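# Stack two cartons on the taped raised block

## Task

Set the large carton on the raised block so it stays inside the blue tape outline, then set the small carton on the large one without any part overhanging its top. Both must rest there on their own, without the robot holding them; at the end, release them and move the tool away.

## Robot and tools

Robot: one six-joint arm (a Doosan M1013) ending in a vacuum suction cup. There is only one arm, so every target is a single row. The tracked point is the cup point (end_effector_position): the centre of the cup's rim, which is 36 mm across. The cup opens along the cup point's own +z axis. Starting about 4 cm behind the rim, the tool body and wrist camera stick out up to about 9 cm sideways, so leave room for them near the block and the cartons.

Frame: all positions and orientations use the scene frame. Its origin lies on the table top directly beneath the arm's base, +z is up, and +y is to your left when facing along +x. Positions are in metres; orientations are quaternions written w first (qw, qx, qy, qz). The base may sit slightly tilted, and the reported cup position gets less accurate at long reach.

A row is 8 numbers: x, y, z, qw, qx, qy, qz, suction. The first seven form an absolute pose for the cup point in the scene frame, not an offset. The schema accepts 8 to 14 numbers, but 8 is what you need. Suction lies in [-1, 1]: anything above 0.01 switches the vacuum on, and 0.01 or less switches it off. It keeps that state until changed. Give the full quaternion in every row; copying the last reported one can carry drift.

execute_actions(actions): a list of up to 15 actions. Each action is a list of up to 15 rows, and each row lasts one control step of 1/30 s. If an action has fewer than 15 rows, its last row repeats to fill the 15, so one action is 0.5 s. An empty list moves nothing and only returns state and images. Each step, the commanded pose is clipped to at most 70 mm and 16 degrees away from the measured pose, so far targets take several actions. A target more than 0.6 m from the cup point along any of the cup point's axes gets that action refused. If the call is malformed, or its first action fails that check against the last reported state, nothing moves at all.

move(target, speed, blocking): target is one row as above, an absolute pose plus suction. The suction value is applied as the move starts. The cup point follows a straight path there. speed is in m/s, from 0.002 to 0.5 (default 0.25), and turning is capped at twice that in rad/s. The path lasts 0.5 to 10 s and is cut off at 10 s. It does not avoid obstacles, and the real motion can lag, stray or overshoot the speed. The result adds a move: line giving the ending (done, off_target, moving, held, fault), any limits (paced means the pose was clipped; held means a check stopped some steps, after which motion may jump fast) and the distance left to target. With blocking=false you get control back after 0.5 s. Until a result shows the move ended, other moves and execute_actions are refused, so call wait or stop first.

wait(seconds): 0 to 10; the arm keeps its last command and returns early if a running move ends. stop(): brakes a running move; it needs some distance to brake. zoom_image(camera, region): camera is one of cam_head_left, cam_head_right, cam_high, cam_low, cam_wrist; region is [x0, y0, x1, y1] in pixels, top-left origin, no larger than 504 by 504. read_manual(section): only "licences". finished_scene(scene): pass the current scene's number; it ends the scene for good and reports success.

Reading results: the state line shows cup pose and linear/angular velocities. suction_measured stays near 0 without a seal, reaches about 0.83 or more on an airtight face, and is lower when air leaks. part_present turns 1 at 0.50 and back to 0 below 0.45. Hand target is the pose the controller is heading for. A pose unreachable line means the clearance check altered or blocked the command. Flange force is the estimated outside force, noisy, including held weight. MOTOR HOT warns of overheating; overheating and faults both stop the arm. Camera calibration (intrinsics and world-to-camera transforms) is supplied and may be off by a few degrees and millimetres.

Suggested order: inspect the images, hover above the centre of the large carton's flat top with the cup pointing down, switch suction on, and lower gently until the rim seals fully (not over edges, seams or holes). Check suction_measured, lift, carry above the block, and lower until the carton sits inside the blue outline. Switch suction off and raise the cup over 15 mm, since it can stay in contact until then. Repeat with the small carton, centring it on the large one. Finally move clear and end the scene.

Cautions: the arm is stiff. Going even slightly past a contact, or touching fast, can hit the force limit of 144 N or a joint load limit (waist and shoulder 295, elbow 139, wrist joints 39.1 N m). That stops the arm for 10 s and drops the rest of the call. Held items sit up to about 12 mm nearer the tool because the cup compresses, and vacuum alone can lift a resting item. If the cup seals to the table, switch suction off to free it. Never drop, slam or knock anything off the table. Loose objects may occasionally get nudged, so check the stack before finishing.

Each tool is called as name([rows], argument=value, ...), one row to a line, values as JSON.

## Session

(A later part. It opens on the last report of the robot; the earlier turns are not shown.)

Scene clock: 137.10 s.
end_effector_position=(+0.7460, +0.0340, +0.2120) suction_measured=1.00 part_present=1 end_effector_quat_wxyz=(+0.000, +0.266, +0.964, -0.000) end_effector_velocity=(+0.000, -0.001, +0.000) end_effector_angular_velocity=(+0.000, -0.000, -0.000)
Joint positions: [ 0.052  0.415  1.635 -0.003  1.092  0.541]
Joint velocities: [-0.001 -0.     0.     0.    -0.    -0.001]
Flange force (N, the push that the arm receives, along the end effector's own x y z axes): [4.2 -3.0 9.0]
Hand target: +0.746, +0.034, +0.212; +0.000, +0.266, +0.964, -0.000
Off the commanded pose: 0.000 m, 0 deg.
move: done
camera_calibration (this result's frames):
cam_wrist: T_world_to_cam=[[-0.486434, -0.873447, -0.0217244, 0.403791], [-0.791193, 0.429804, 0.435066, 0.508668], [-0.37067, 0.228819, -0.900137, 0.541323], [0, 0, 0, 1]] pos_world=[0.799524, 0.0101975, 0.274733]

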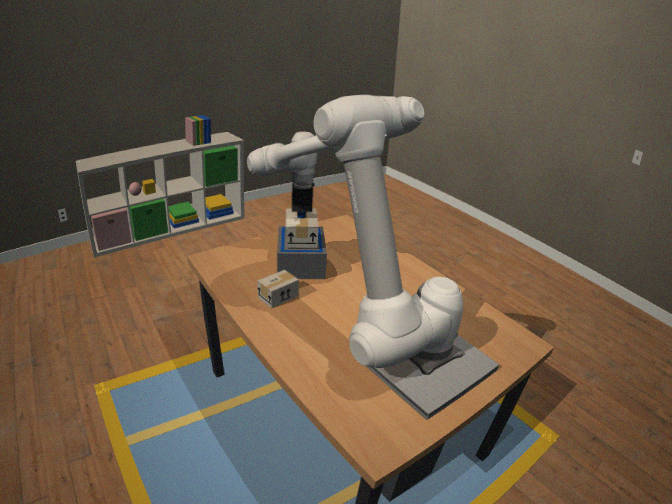

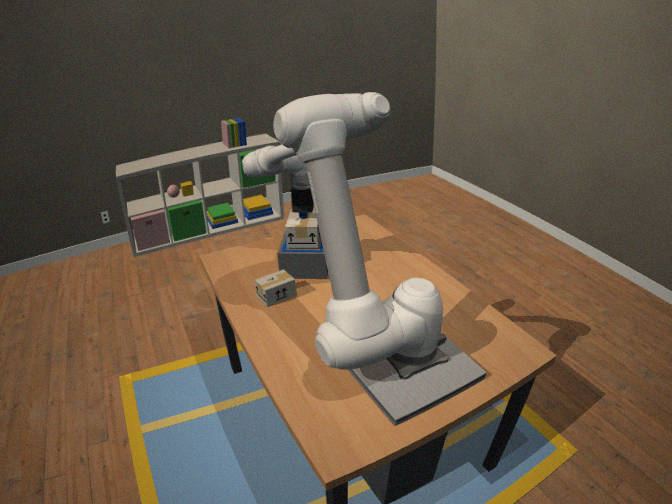

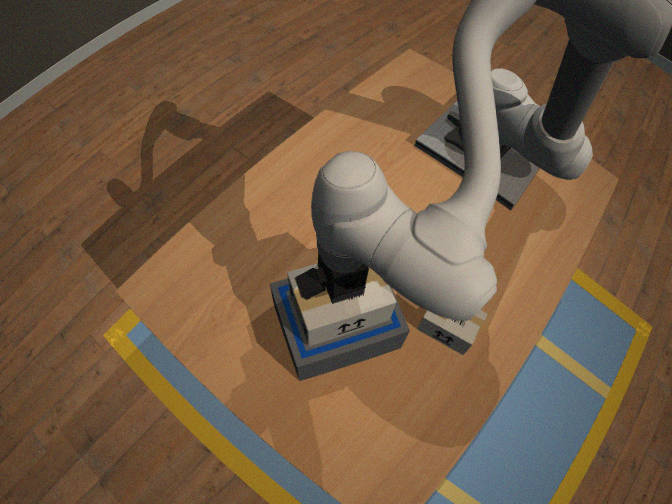

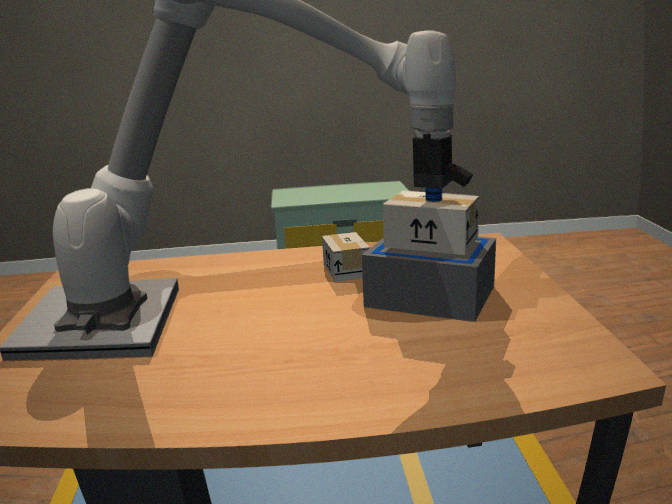

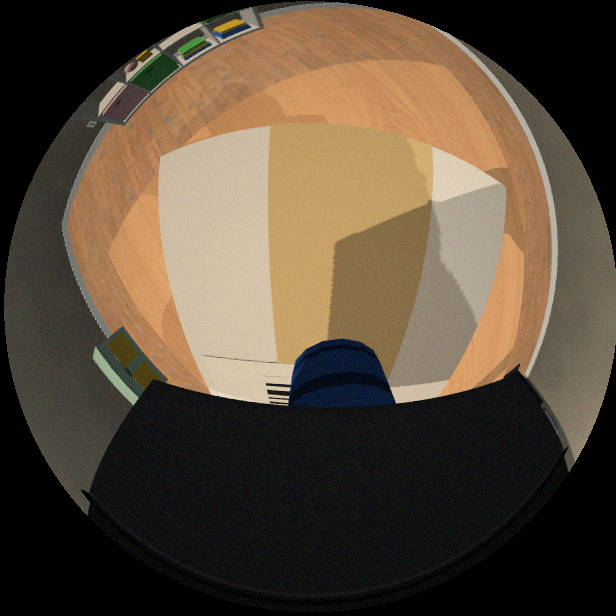

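move(target=[0.746, 0.034, 0.206, 0, 0.2664, 0.9639, 0, 1], speed=0.02)

zoom_image(camera="cam_low", region=[360, 210, 500, 280])

zoom_image(camera="cam_head_left", region=[272, 220, 332, 265])

Scene clock: 145.57 s.
end_effector_position=(+0.7460, +0.0340, +0.2060) suction_measured=1.00 part_present=1 end_effector_quat_wxyz=(+0.000, +0.266, +0.964, +0.000) end_effector_velocity=(+0.000, +0.001, +0.001) end_effector_angular_velocity=(+0.001, -0.003, +0.001)
Joint positions: [ 0.052  0.42   1.64  -0.003  1.082  0.541]
Joint velocities: [ 0.    -0.001 -0.     0.001 -0.001 -0.001]
Flange force (N, the push that the arm receives, along the end effector's own x y z axes): [4.8 -2.1 8.3]
Hand target: +0.746, +0.034, +0.206; +0.000, +0.266, +0.964, -0.000
Off the commanded pose: 0.000 m, 0 deg.
move: done
camera_calibration (this result's frames):
cam_wrist: T_world_to_cam=[[-0.486431, -0.873448, -0.0217481, 0.403683], [-0.791186, 0.429785, 0.435096, 0.511266], [-0.370687, 0.228851, -0.900121, 0.535903], [0, 0, 0, 1]] pos_world=[0.799523, 0.0102194, 0.268708]

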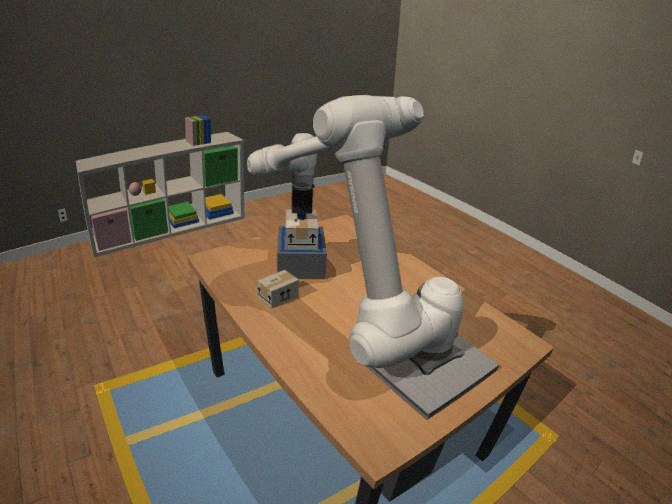

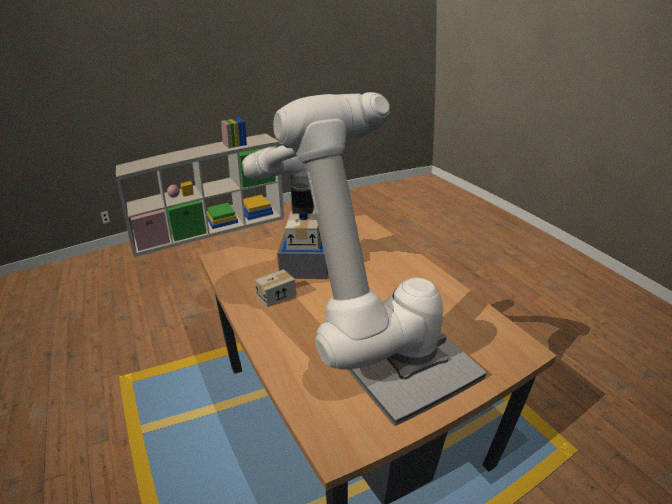

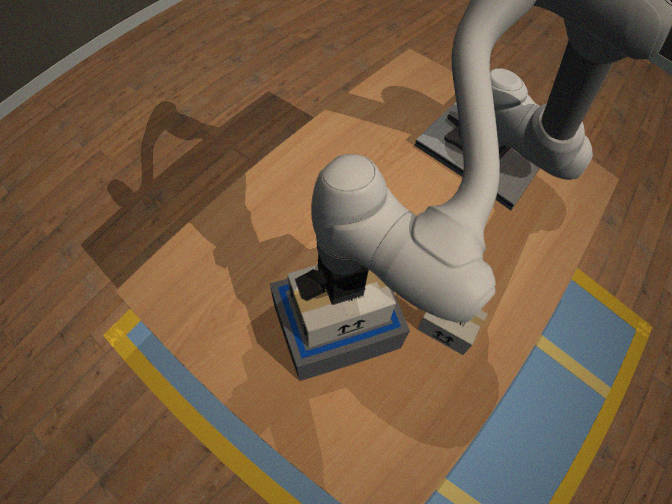

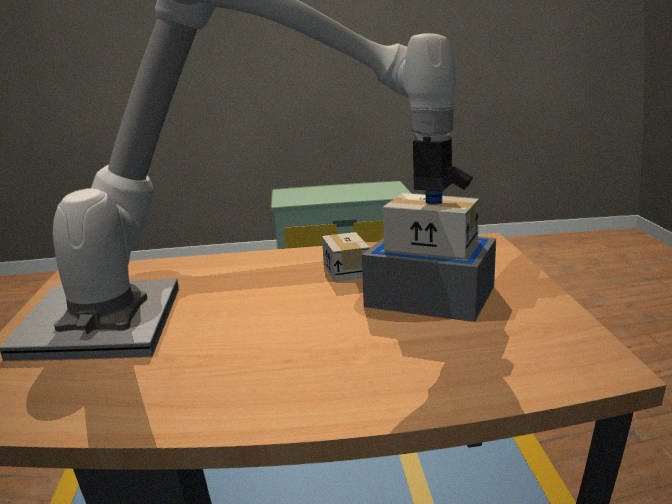

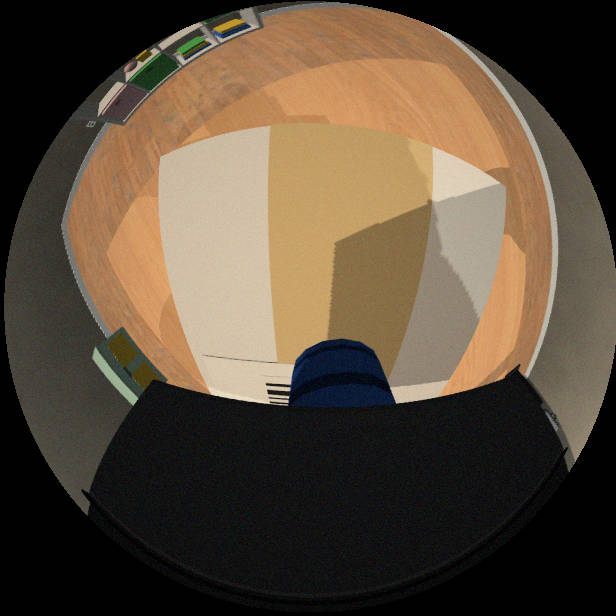

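Region (360, 210, 500, 280) of cam_low's 672x504 image, scaled by 3.600, with more detail than that image has.

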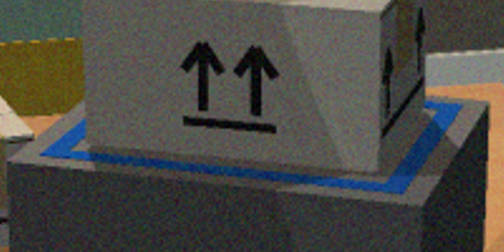

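Region (272, 220, 332, 265) of cam_head_left's 672x504 image, scaled by 8.400, with more detail than that image has; it fills the top 378 rows of this view, and the rest is white.

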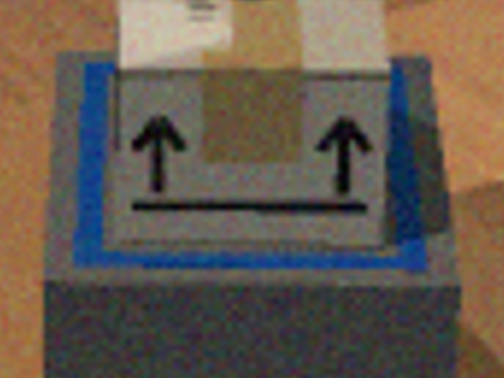

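execute_actions([
  [[0.746, 0.034, 0.2057, 0, 0.2664, 0.9639, 0, 1],[0.746, 0.034, 0.2054, 0, 0.2664, 0.9639, 0, 1],[0.746, 0.034, 0.2052, 0, 0.2664, 0.9639, 0, 1]],
])

Scene clock: 158.33 s.
end_effector_position=(+0.7460, +0.0340, +0.2052) suction_measured=1.00 part_present=1 end_effector_quat_wxyz=(-0.000, +0.266, +0.964, +0.000) end_effector_velocity=(-0.001, -0.001, -0.002) end_effector_angular_velocity=(-0.001, +0.006, +0.001)
Joint positions: [ 0.052  0.42   1.641 -0.003  1.08   0.541]
Joint velocities: [-0.001  0.002  0.    -0.001  0.003 -0.001]
Flange force (N, the push that the arm receives, along the end effector's own x y z axes): [3.9 -6.1 8.6]
Hand target: +0.746, +0.034, +0.205; +0.000, +0.266, +0.964, -0.000
Off the commanded pose: 0.000 m, 0 deg.
camera_calibration (this result's frames):
cam_wrist: T_world_to_cam=[[-0.486429, -0.87345, -0.0217463, 0.403664], [-0.791185, 0.429782, 0.435102, 0.511614], [-0.370693, 0.228851, -0.900119, 0.535177], [0, 0, 0, 1]] pos_world=[0.799521, 0.0102218, 0.267897]

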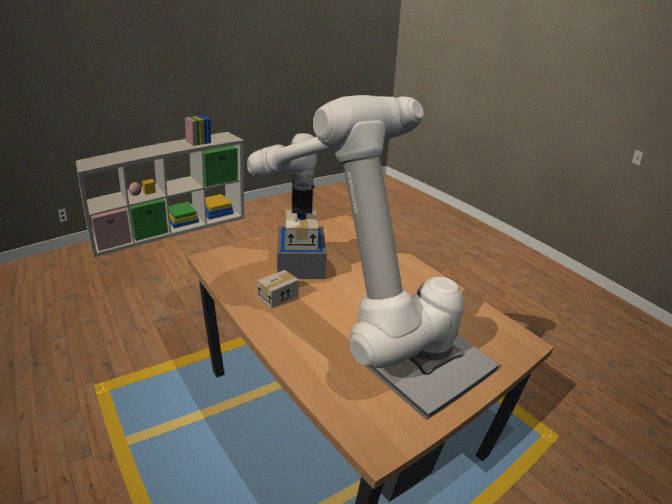

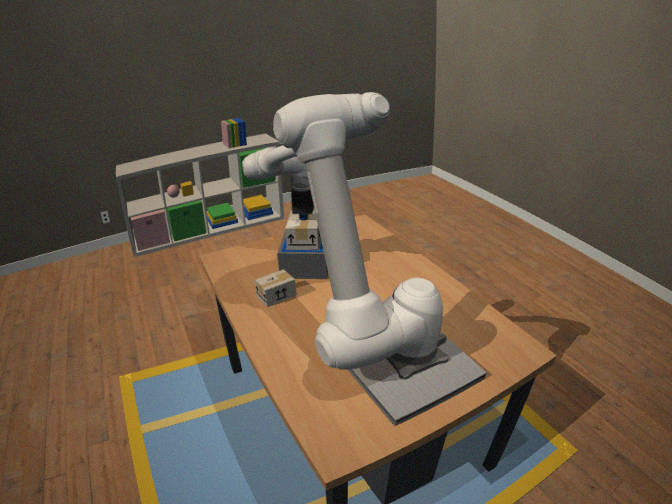

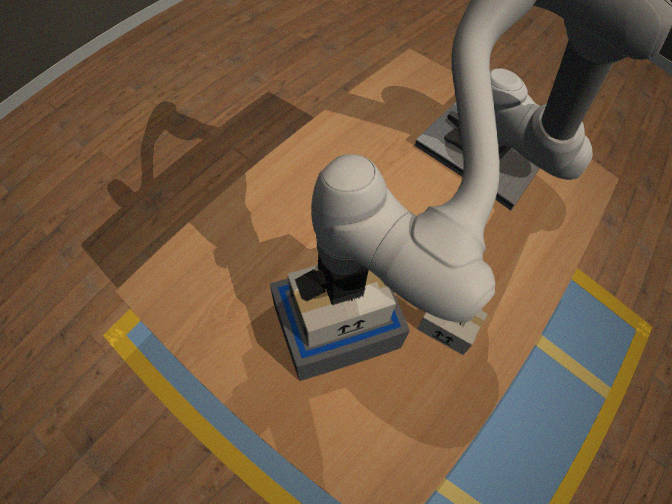

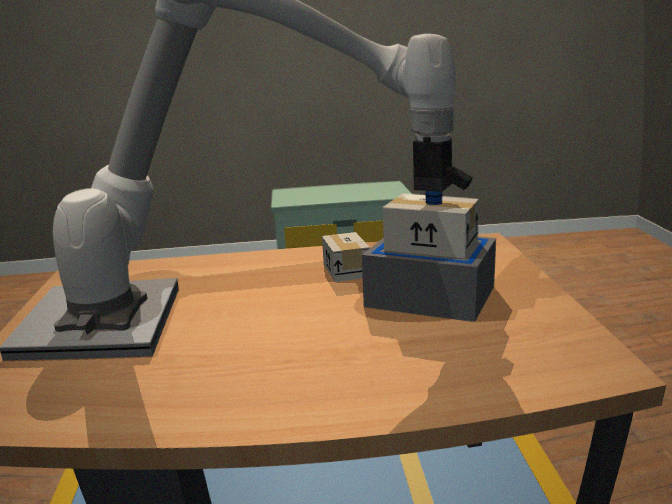

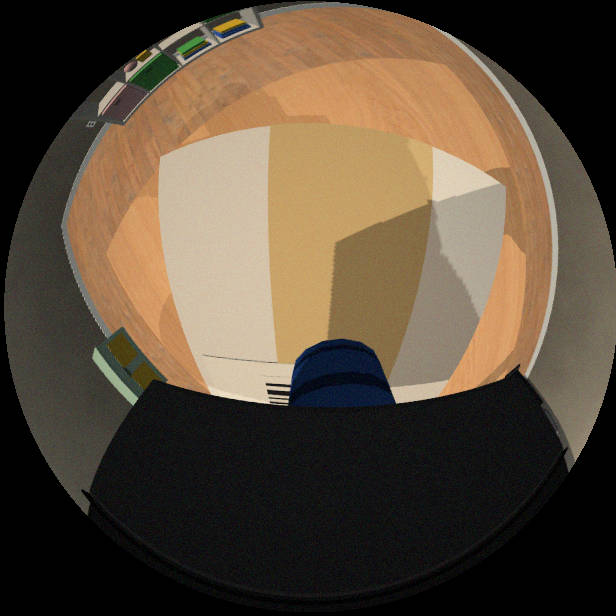

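execute_actions([
  [[0.746, 0.034, 0.2049, 0, 0.2664, 0.9639, 0, 1],[0.746, 0.034, 0.2046, 0, 0.2664, 0.9639, 0, 1],[0.746, 0.034, 0.2044, 0, 0.2664, 0.9639, 0, 1]],
])

zoom_image(camera="cam_low", region=[420, 225, 500, 275])

Scene clock: 162.33 s.
end_effector_position=(+0.7460, +0.0340, +0.2044) suction_measured=1.00 part_present=1 end_effector_quat_wxyz=(-0.000, +0.266, +0.964, +0.000) end_effector_velocity=(+0.000, -0.001, -0.001) end_effector_angular_velocity=(-0.002, +0.000, +0.000)
Joint positions: [ 0.052  0.421  1.642 -0.003  1.079  0.541]
Joint velocities: [-0.     0.001  0.    -0.002 -0.001  0.   ]
Flange force (N, the push that the arm receives, along the end effector's own x y z axes): [5.7 -4.4 8.4]
Hand target: +0.746, +0.034, +0.204; +0.000, +0.266, +0.964, -0.000
Off the commanded pose: 0.000 m, 0 deg.
camera_calibration (this result's frames):
cam_wrist: T_world_to_cam=[[-0.486448, -0.873439, -0.0217477, 0.403647], [-0.791175, 0.429799, 0.435103, 0.511962], [-0.370688, 0.228861, -0.900118, 0.534457], [0, 0, 0, 1]] pos_world=[0.799522, 0.0102043, 0.267097]

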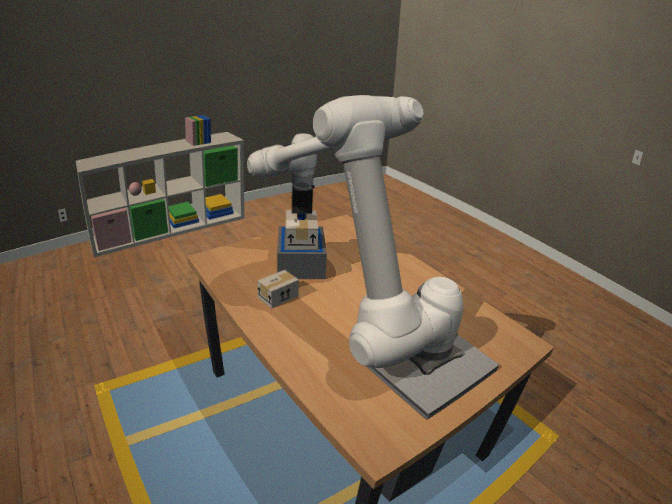

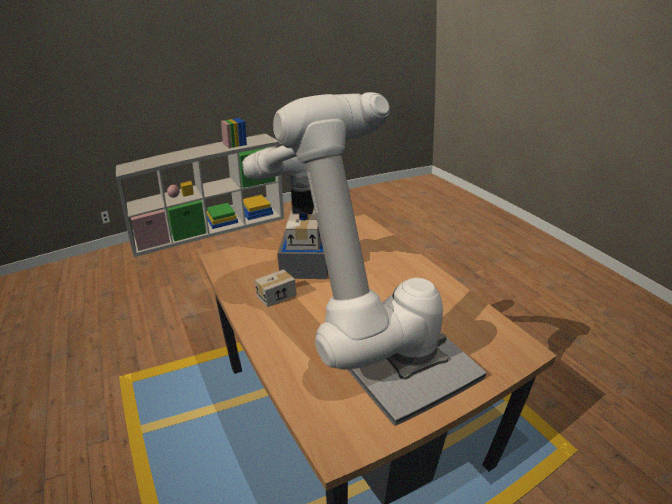

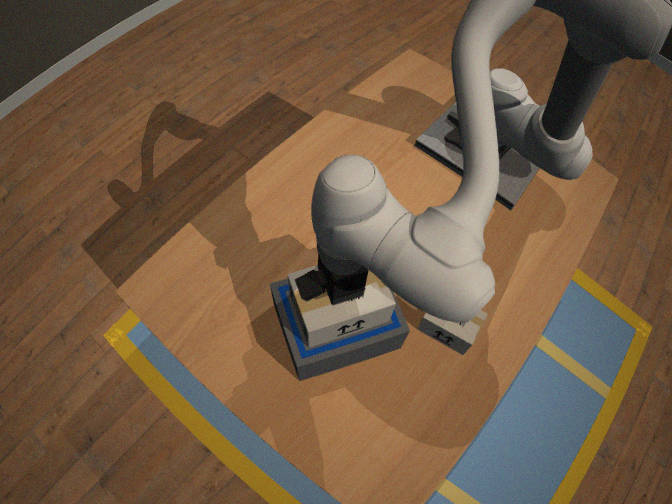

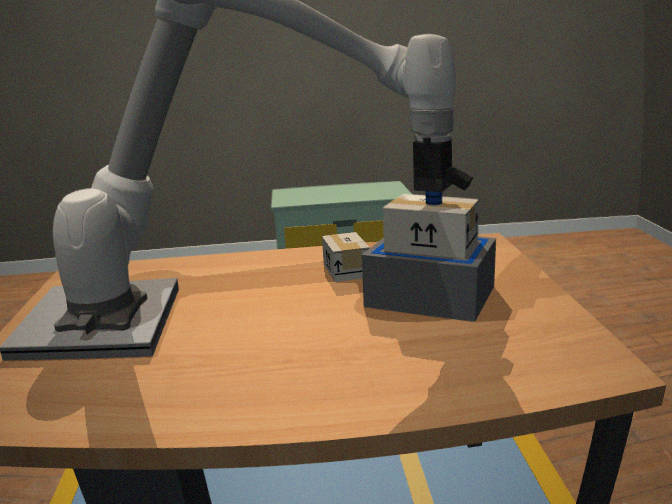

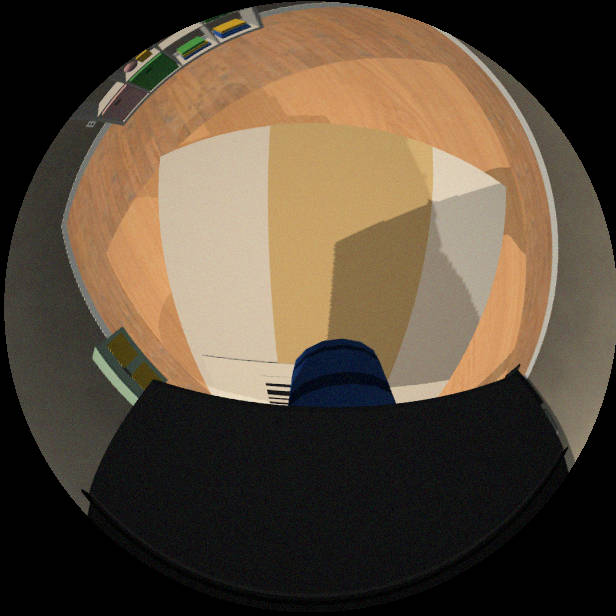

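Region (420, 225, 500, 275) of cam_low's 672x504 image, scaled by 6.300, with more detail than that image has; it fills the top 315 rows of this view, and the rest is white.

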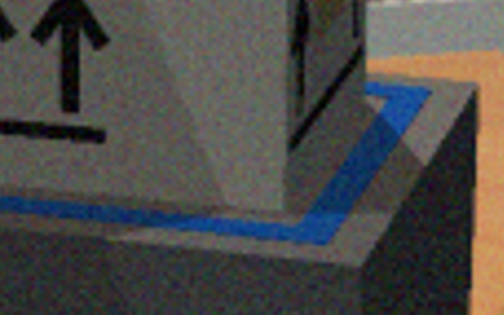

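execute_actions([
  [[0.746, 0.034, 0.2041, 0, 0.2664, 0.9639, 0, 1],[0.746, 0.034, 0.2038, 0, 0.2664, 0.9639, 0, 1],[0.746, 0.034, 0.2036, 0, 0.2664, 0.9639, 0, 1]],
])

Scene clock: 167.53 s.
end_effector_position=(+0.7460, +0.0340, +0.2036) suction_measured=1.00 part_present=1 end_effector_quat_wxyz=(+0.000, +0.266, +0.964, -0.000) end_effector_velocity=(+0.000, +0.000, +0.000) end_effector_angular_velocity=(+0.000, -0.001, +0.001)
Joint positions: [ 0.052  0.421  1.642 -0.003  1.078  0.541]
Joint velocities: [ 0.    -0.    -0.     0.    -0.001 -0.001]
Flange force (N, the push that the arm receives, along the end effector's own x y z axes): [4.9 -5.7 9.1]
Hand target: +0.746, +0.034, +0.204; +0.000, +0.266, +0.964, -0.000
Off the commanded pose: 0.000 m, 0 deg.
camera_calibration (this result's frames):
cam_wrist: T_world_to_cam=[[-0.486439, -0.873444, -0.021734, 0.403619], [-0.79118, 0.429798, 0.435096, 0.512315], [-0.370691, 0.228843, -0.900122, 0.53374], [0, 0, 0, 1]] pos_world=[0.799522, 0.0102032, 0.266297]

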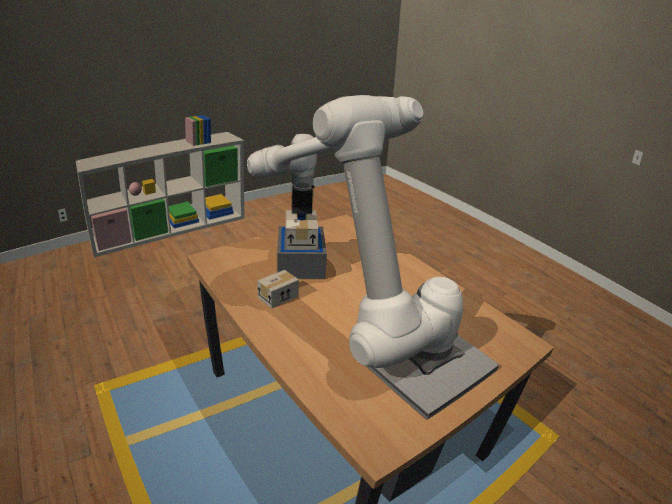

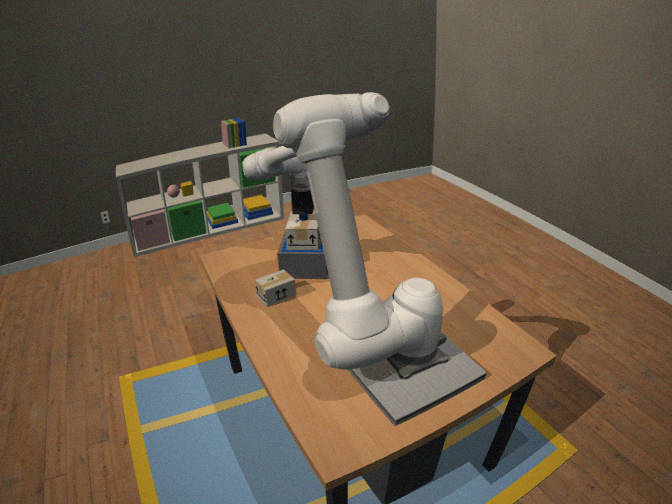

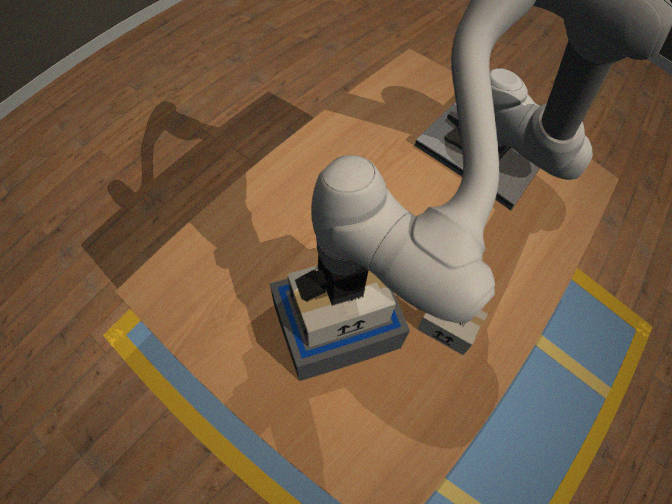

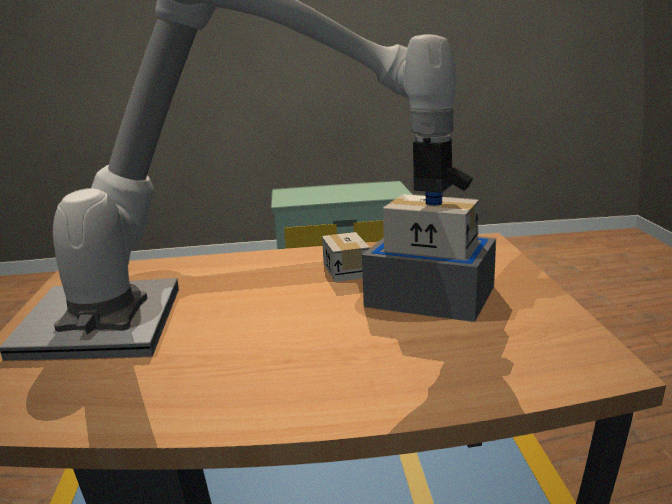

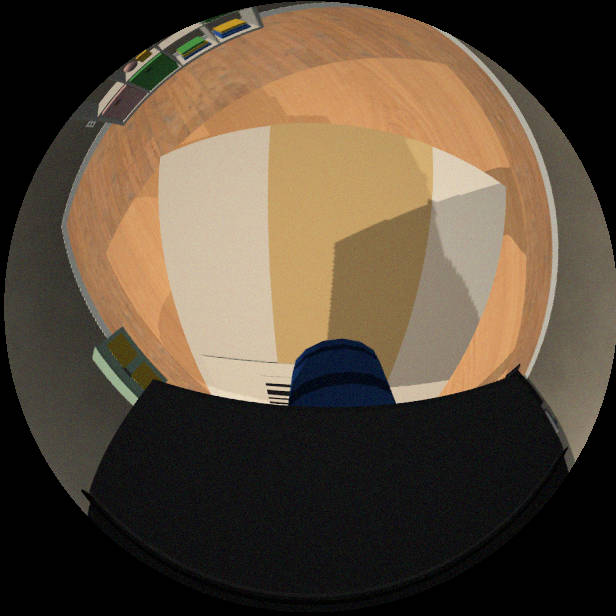

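execute_actions([
  [[0.746, 0.034, 0.2033, 0, 0.2664, 0.9639, 0, 1],[0.746, 0.034, 0.2030, 0, 0.2664, 0.9639, 0, 1],[0.746, 0.034, 0.2028, 0, 0.2664, 0.9639, 0, 1]],
])

zoom_image(camera="cam_high", region=[265, 270, 415, 370])

zoom_image(camera="cam_low", region=[360, 210, 500, 280])

Scene clock: 172.80 s.
end_effector_position=(+0.7460, +0.0340, +0.2029) suction_measured=1.00 part_present=1 end_effector_quat_wxyz=(+0.000, +0.266, +0.964, +0.000) end_effector_velocity=(+0.000, +0.000, -0.000) end_effector_angular_velocity=(+0.000, +0.000, +0.002)
Joint positions: [ 0.052  0.422  1.643 -0.003  1.077  0.541]
Joint velocities: [ 0.     0.001 -0.001  0.     0.    -0.001]
Flange force (N, the push that the arm receives, along the end effector's own x y z axes): [7.5 -8.3 -19.4]
Hand target: +0.746, +0.034, +0.203; +0.000, +0.266, +0.964, -0.000
Off the commanded pose: 0.000 m, 0 deg.
camera_calibration (this result's frames):
cam_wrist: T_world_to_cam=[[-0.48644, -0.873442, -0.0217878, 0.403617], [-0.791225, 0.4298, 0.435012, 0.512688], [-0.370593, 0.228846, -0.900161, 0.533029], [0, 0, 0, 1]] pos_world=[0.799524, 0.0102013, 0.265581]

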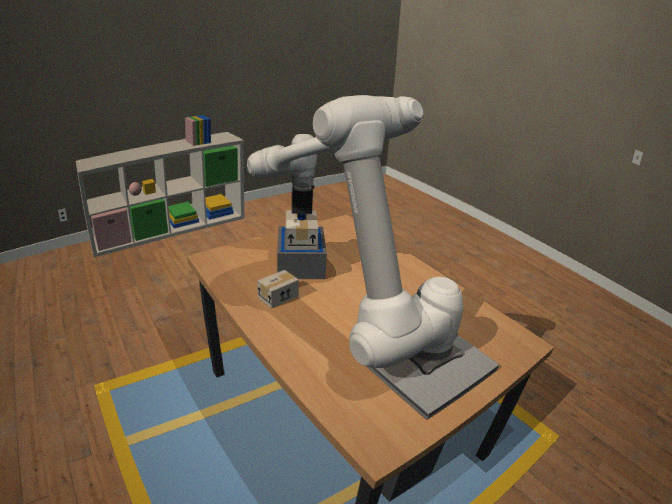

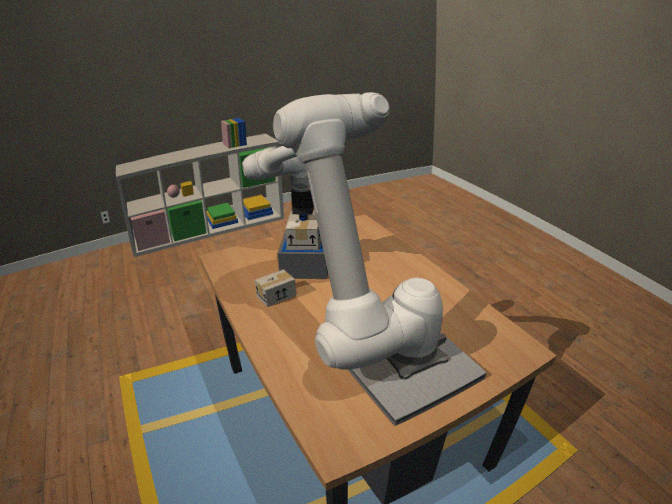

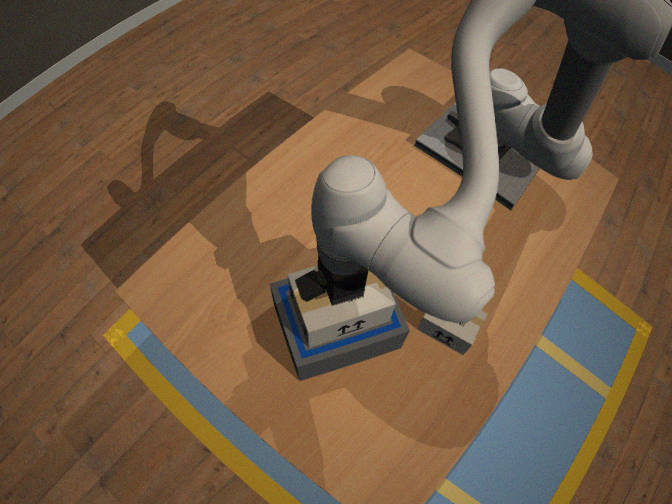

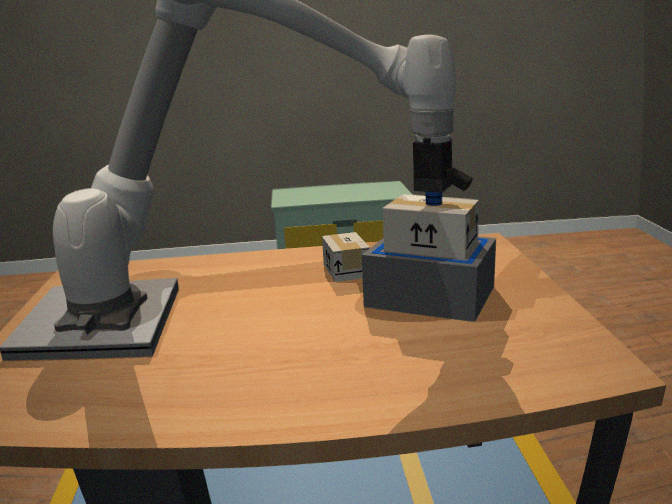

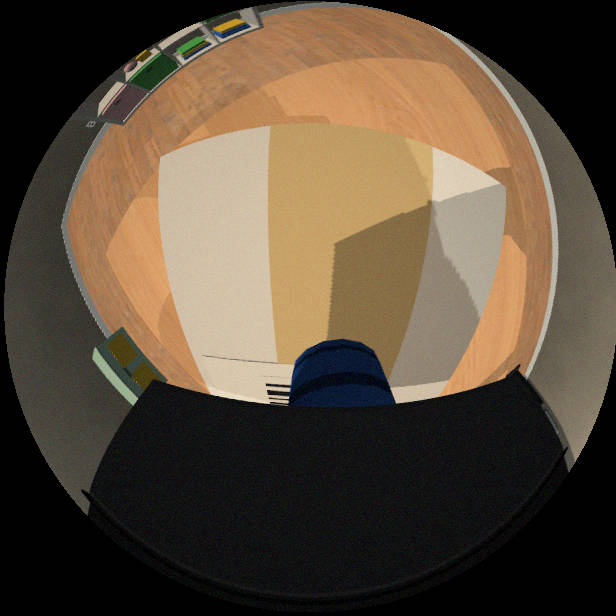

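Region (265, 270, 415, 370) of cam_high's 672x504 image, scaled by 3.360, with more detail than that image has.

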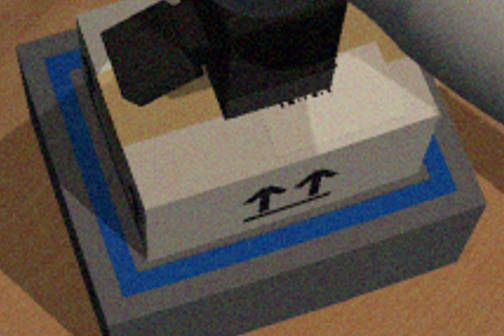

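Region (360, 210, 500, 280) of cam_low's 672x504 image, scaled by 3.600, with more detail than that image has.

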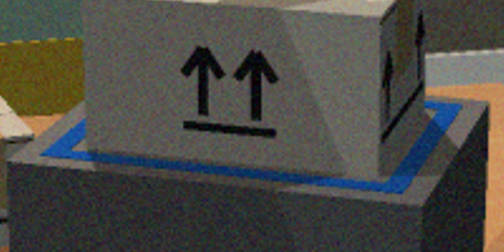

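execute_actions([
  [[0.746, 0.034, 0.2033, 0, 0.2664, 0.9639, 0, -1]],
])

move(target=[0.746, 0.034, 0.255, 0, 0.2664, 0.9639, 0, -1], speed=0.12)

Scene clock: 176.53 s.
end_effector_position=(+0.7460, +0.0340, +0.2032) suction_measured=0.00 part_present=0 end_effector_quat_wxyz=(-0.000, +0.266, +0.964, -0.000) end_effector_velocity=(+0.001, +0.000, -0.000) end_effector_angular_velocity=(+0.001, -0.002, +0.000)
Joint positions: [ 0.052  0.422  1.643 -0.003  1.077  0.541]
Joint velocities: [-0.     0.     0.     0.001 -0.002 -0.001]
Flange force (N, the push that the arm receives, along the end effector's own x y z axes): [2.0 -3.8 -21.3]
Hand target: +0.746, +0.034, +0.203; -0.000, +0.266, +0.964, -0.000
Off the commanded pose: 0.000 m, 0 deg.
camera_calibration (this result's frames):
cam_wrist: T_world_to_cam=[[-0.486447, -0.873442, -0.0216581, 0.403605], [-0.791109, 0.429802, 0.43522, 0.512445], [-0.370831, 0.228846, -0.900063, 0.533441], [0, 0, 0, 1]] pos_world=[0.799549, 0.0102003, 0.265846]

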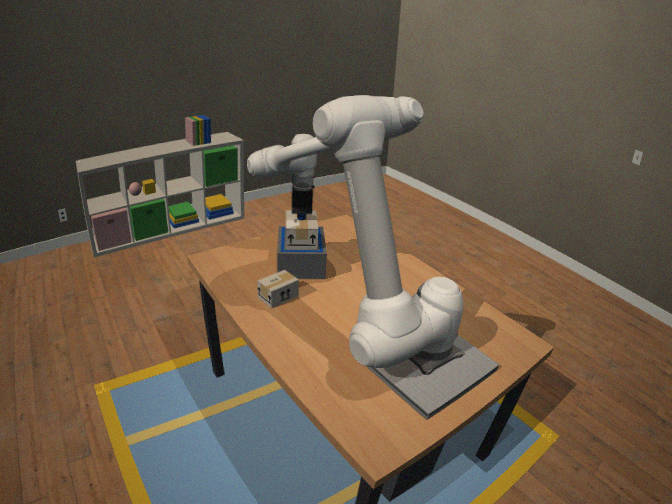

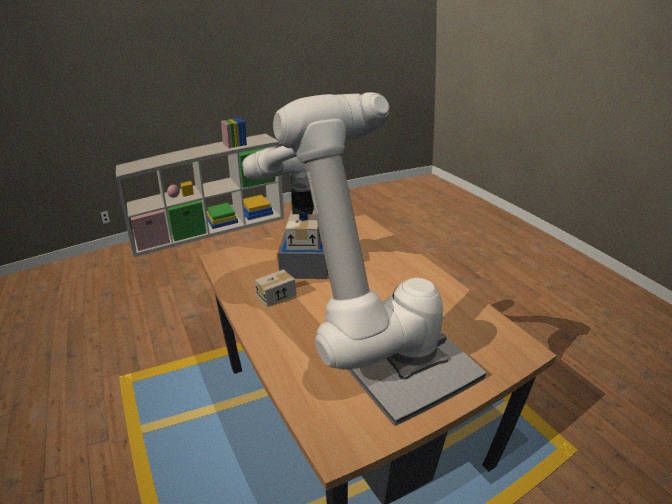

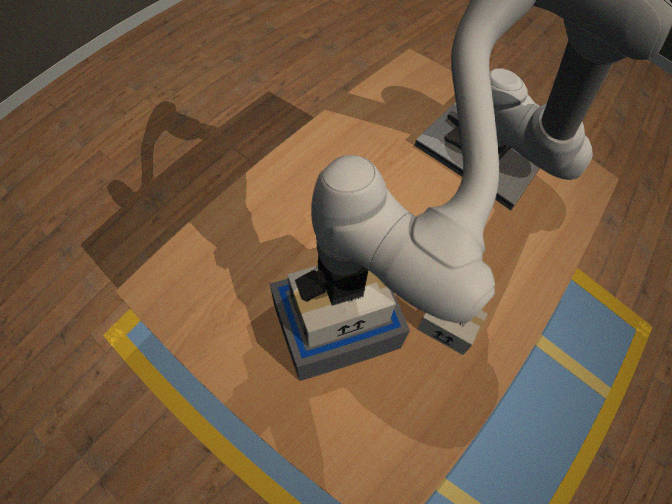

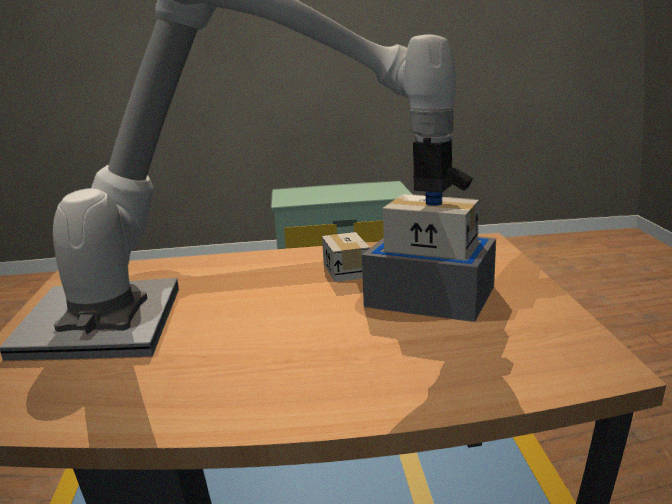

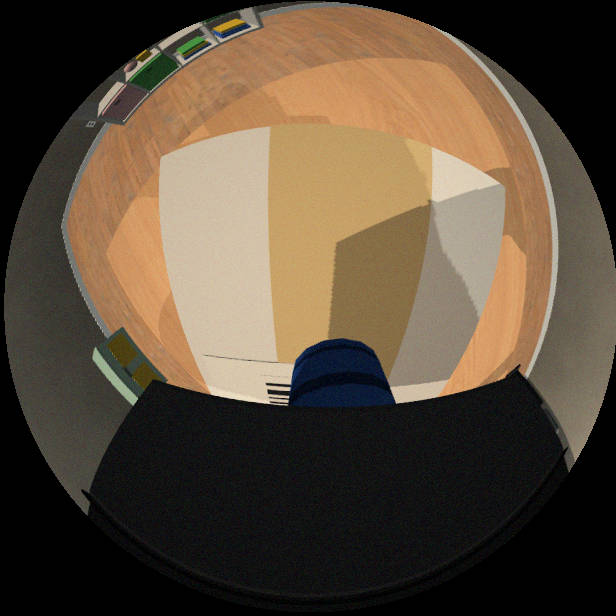

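Scene clock: 177.27 s.
end_effector_position=(+0.7460, +0.0339, +0.2549) suction_measured=0.00 part_present=0 end_effector_quat_wxyz=(-0.000, +0.266, +0.964, -0.000) end_effector_velocity=(+0.000, -0.000, +0.001) end_effector_angular_velocity=(-0.001, -0.002, +0.001)
Joint positions: [ 0.052  0.385  1.594 -0.003  1.163  0.541]
Joint velocities: [-0.    -0.001 -0.    -0.001 -0.001 -0.   ]
Flange force (N, the push that the arm receives, along the end effector's own x y z axes): [5.5 -4.7 -1.4]
Hand target: +0.746, +0.034, +0.255; -0.000, +0.266, +0.964, +0.000
Off the commanded pose: 0.000 m, 0 deg.
move: done
camera_calibration (this result's frames):
cam_wrist: T_world_to_cam=[[-0.486617, -0.873348, -0.0216193, 0.404707], [-0.791064, 0.429999, 0.435108, 0.489957], [-0.370704, 0.228833, -0.900119, 0.579975], [0, 0, 0, 1]] pos_world=[0.799524, 0.0100519, 0.317612]

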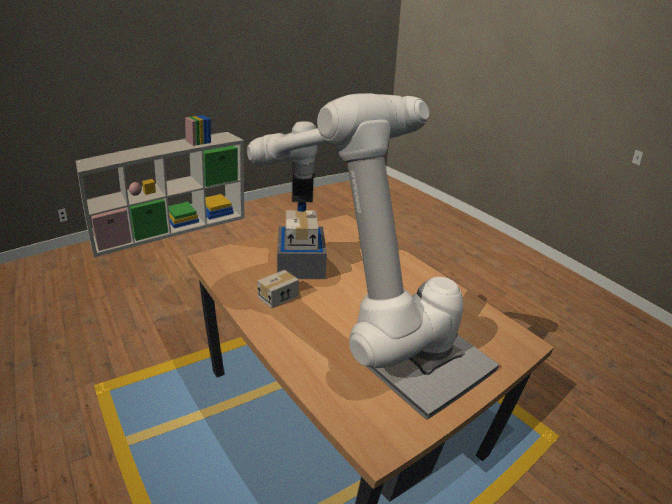

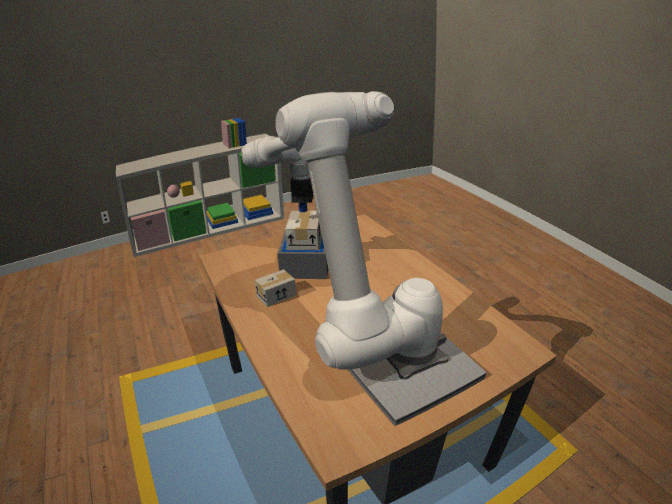

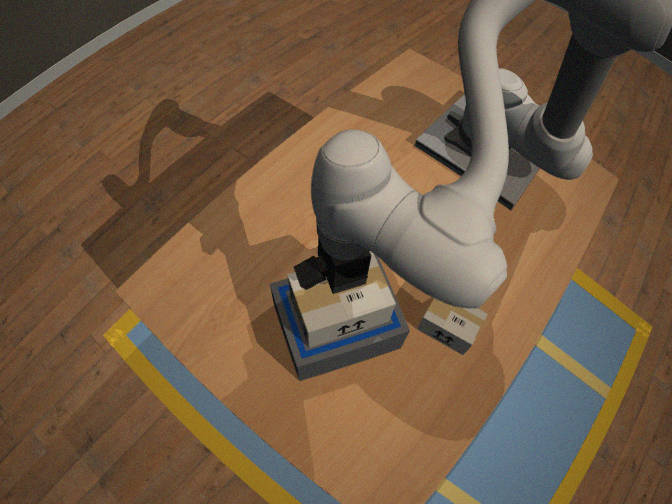

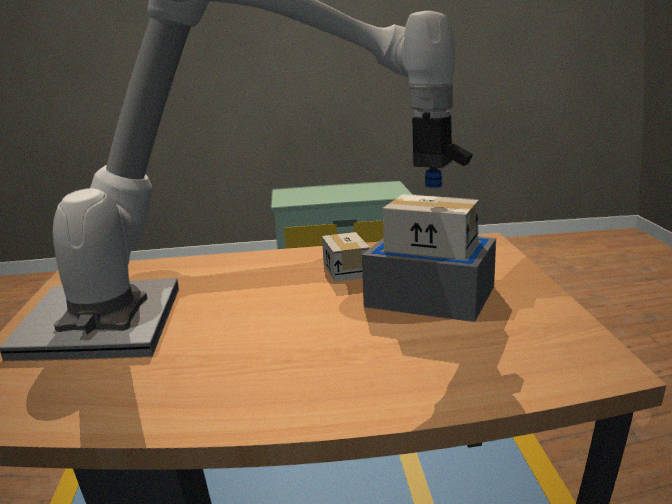

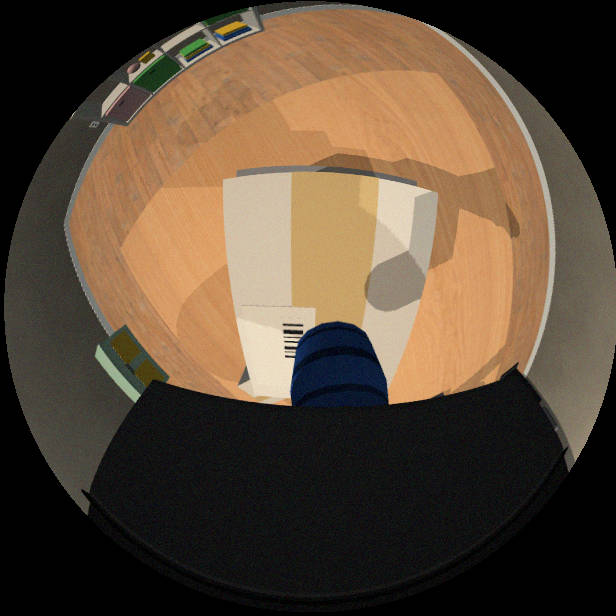

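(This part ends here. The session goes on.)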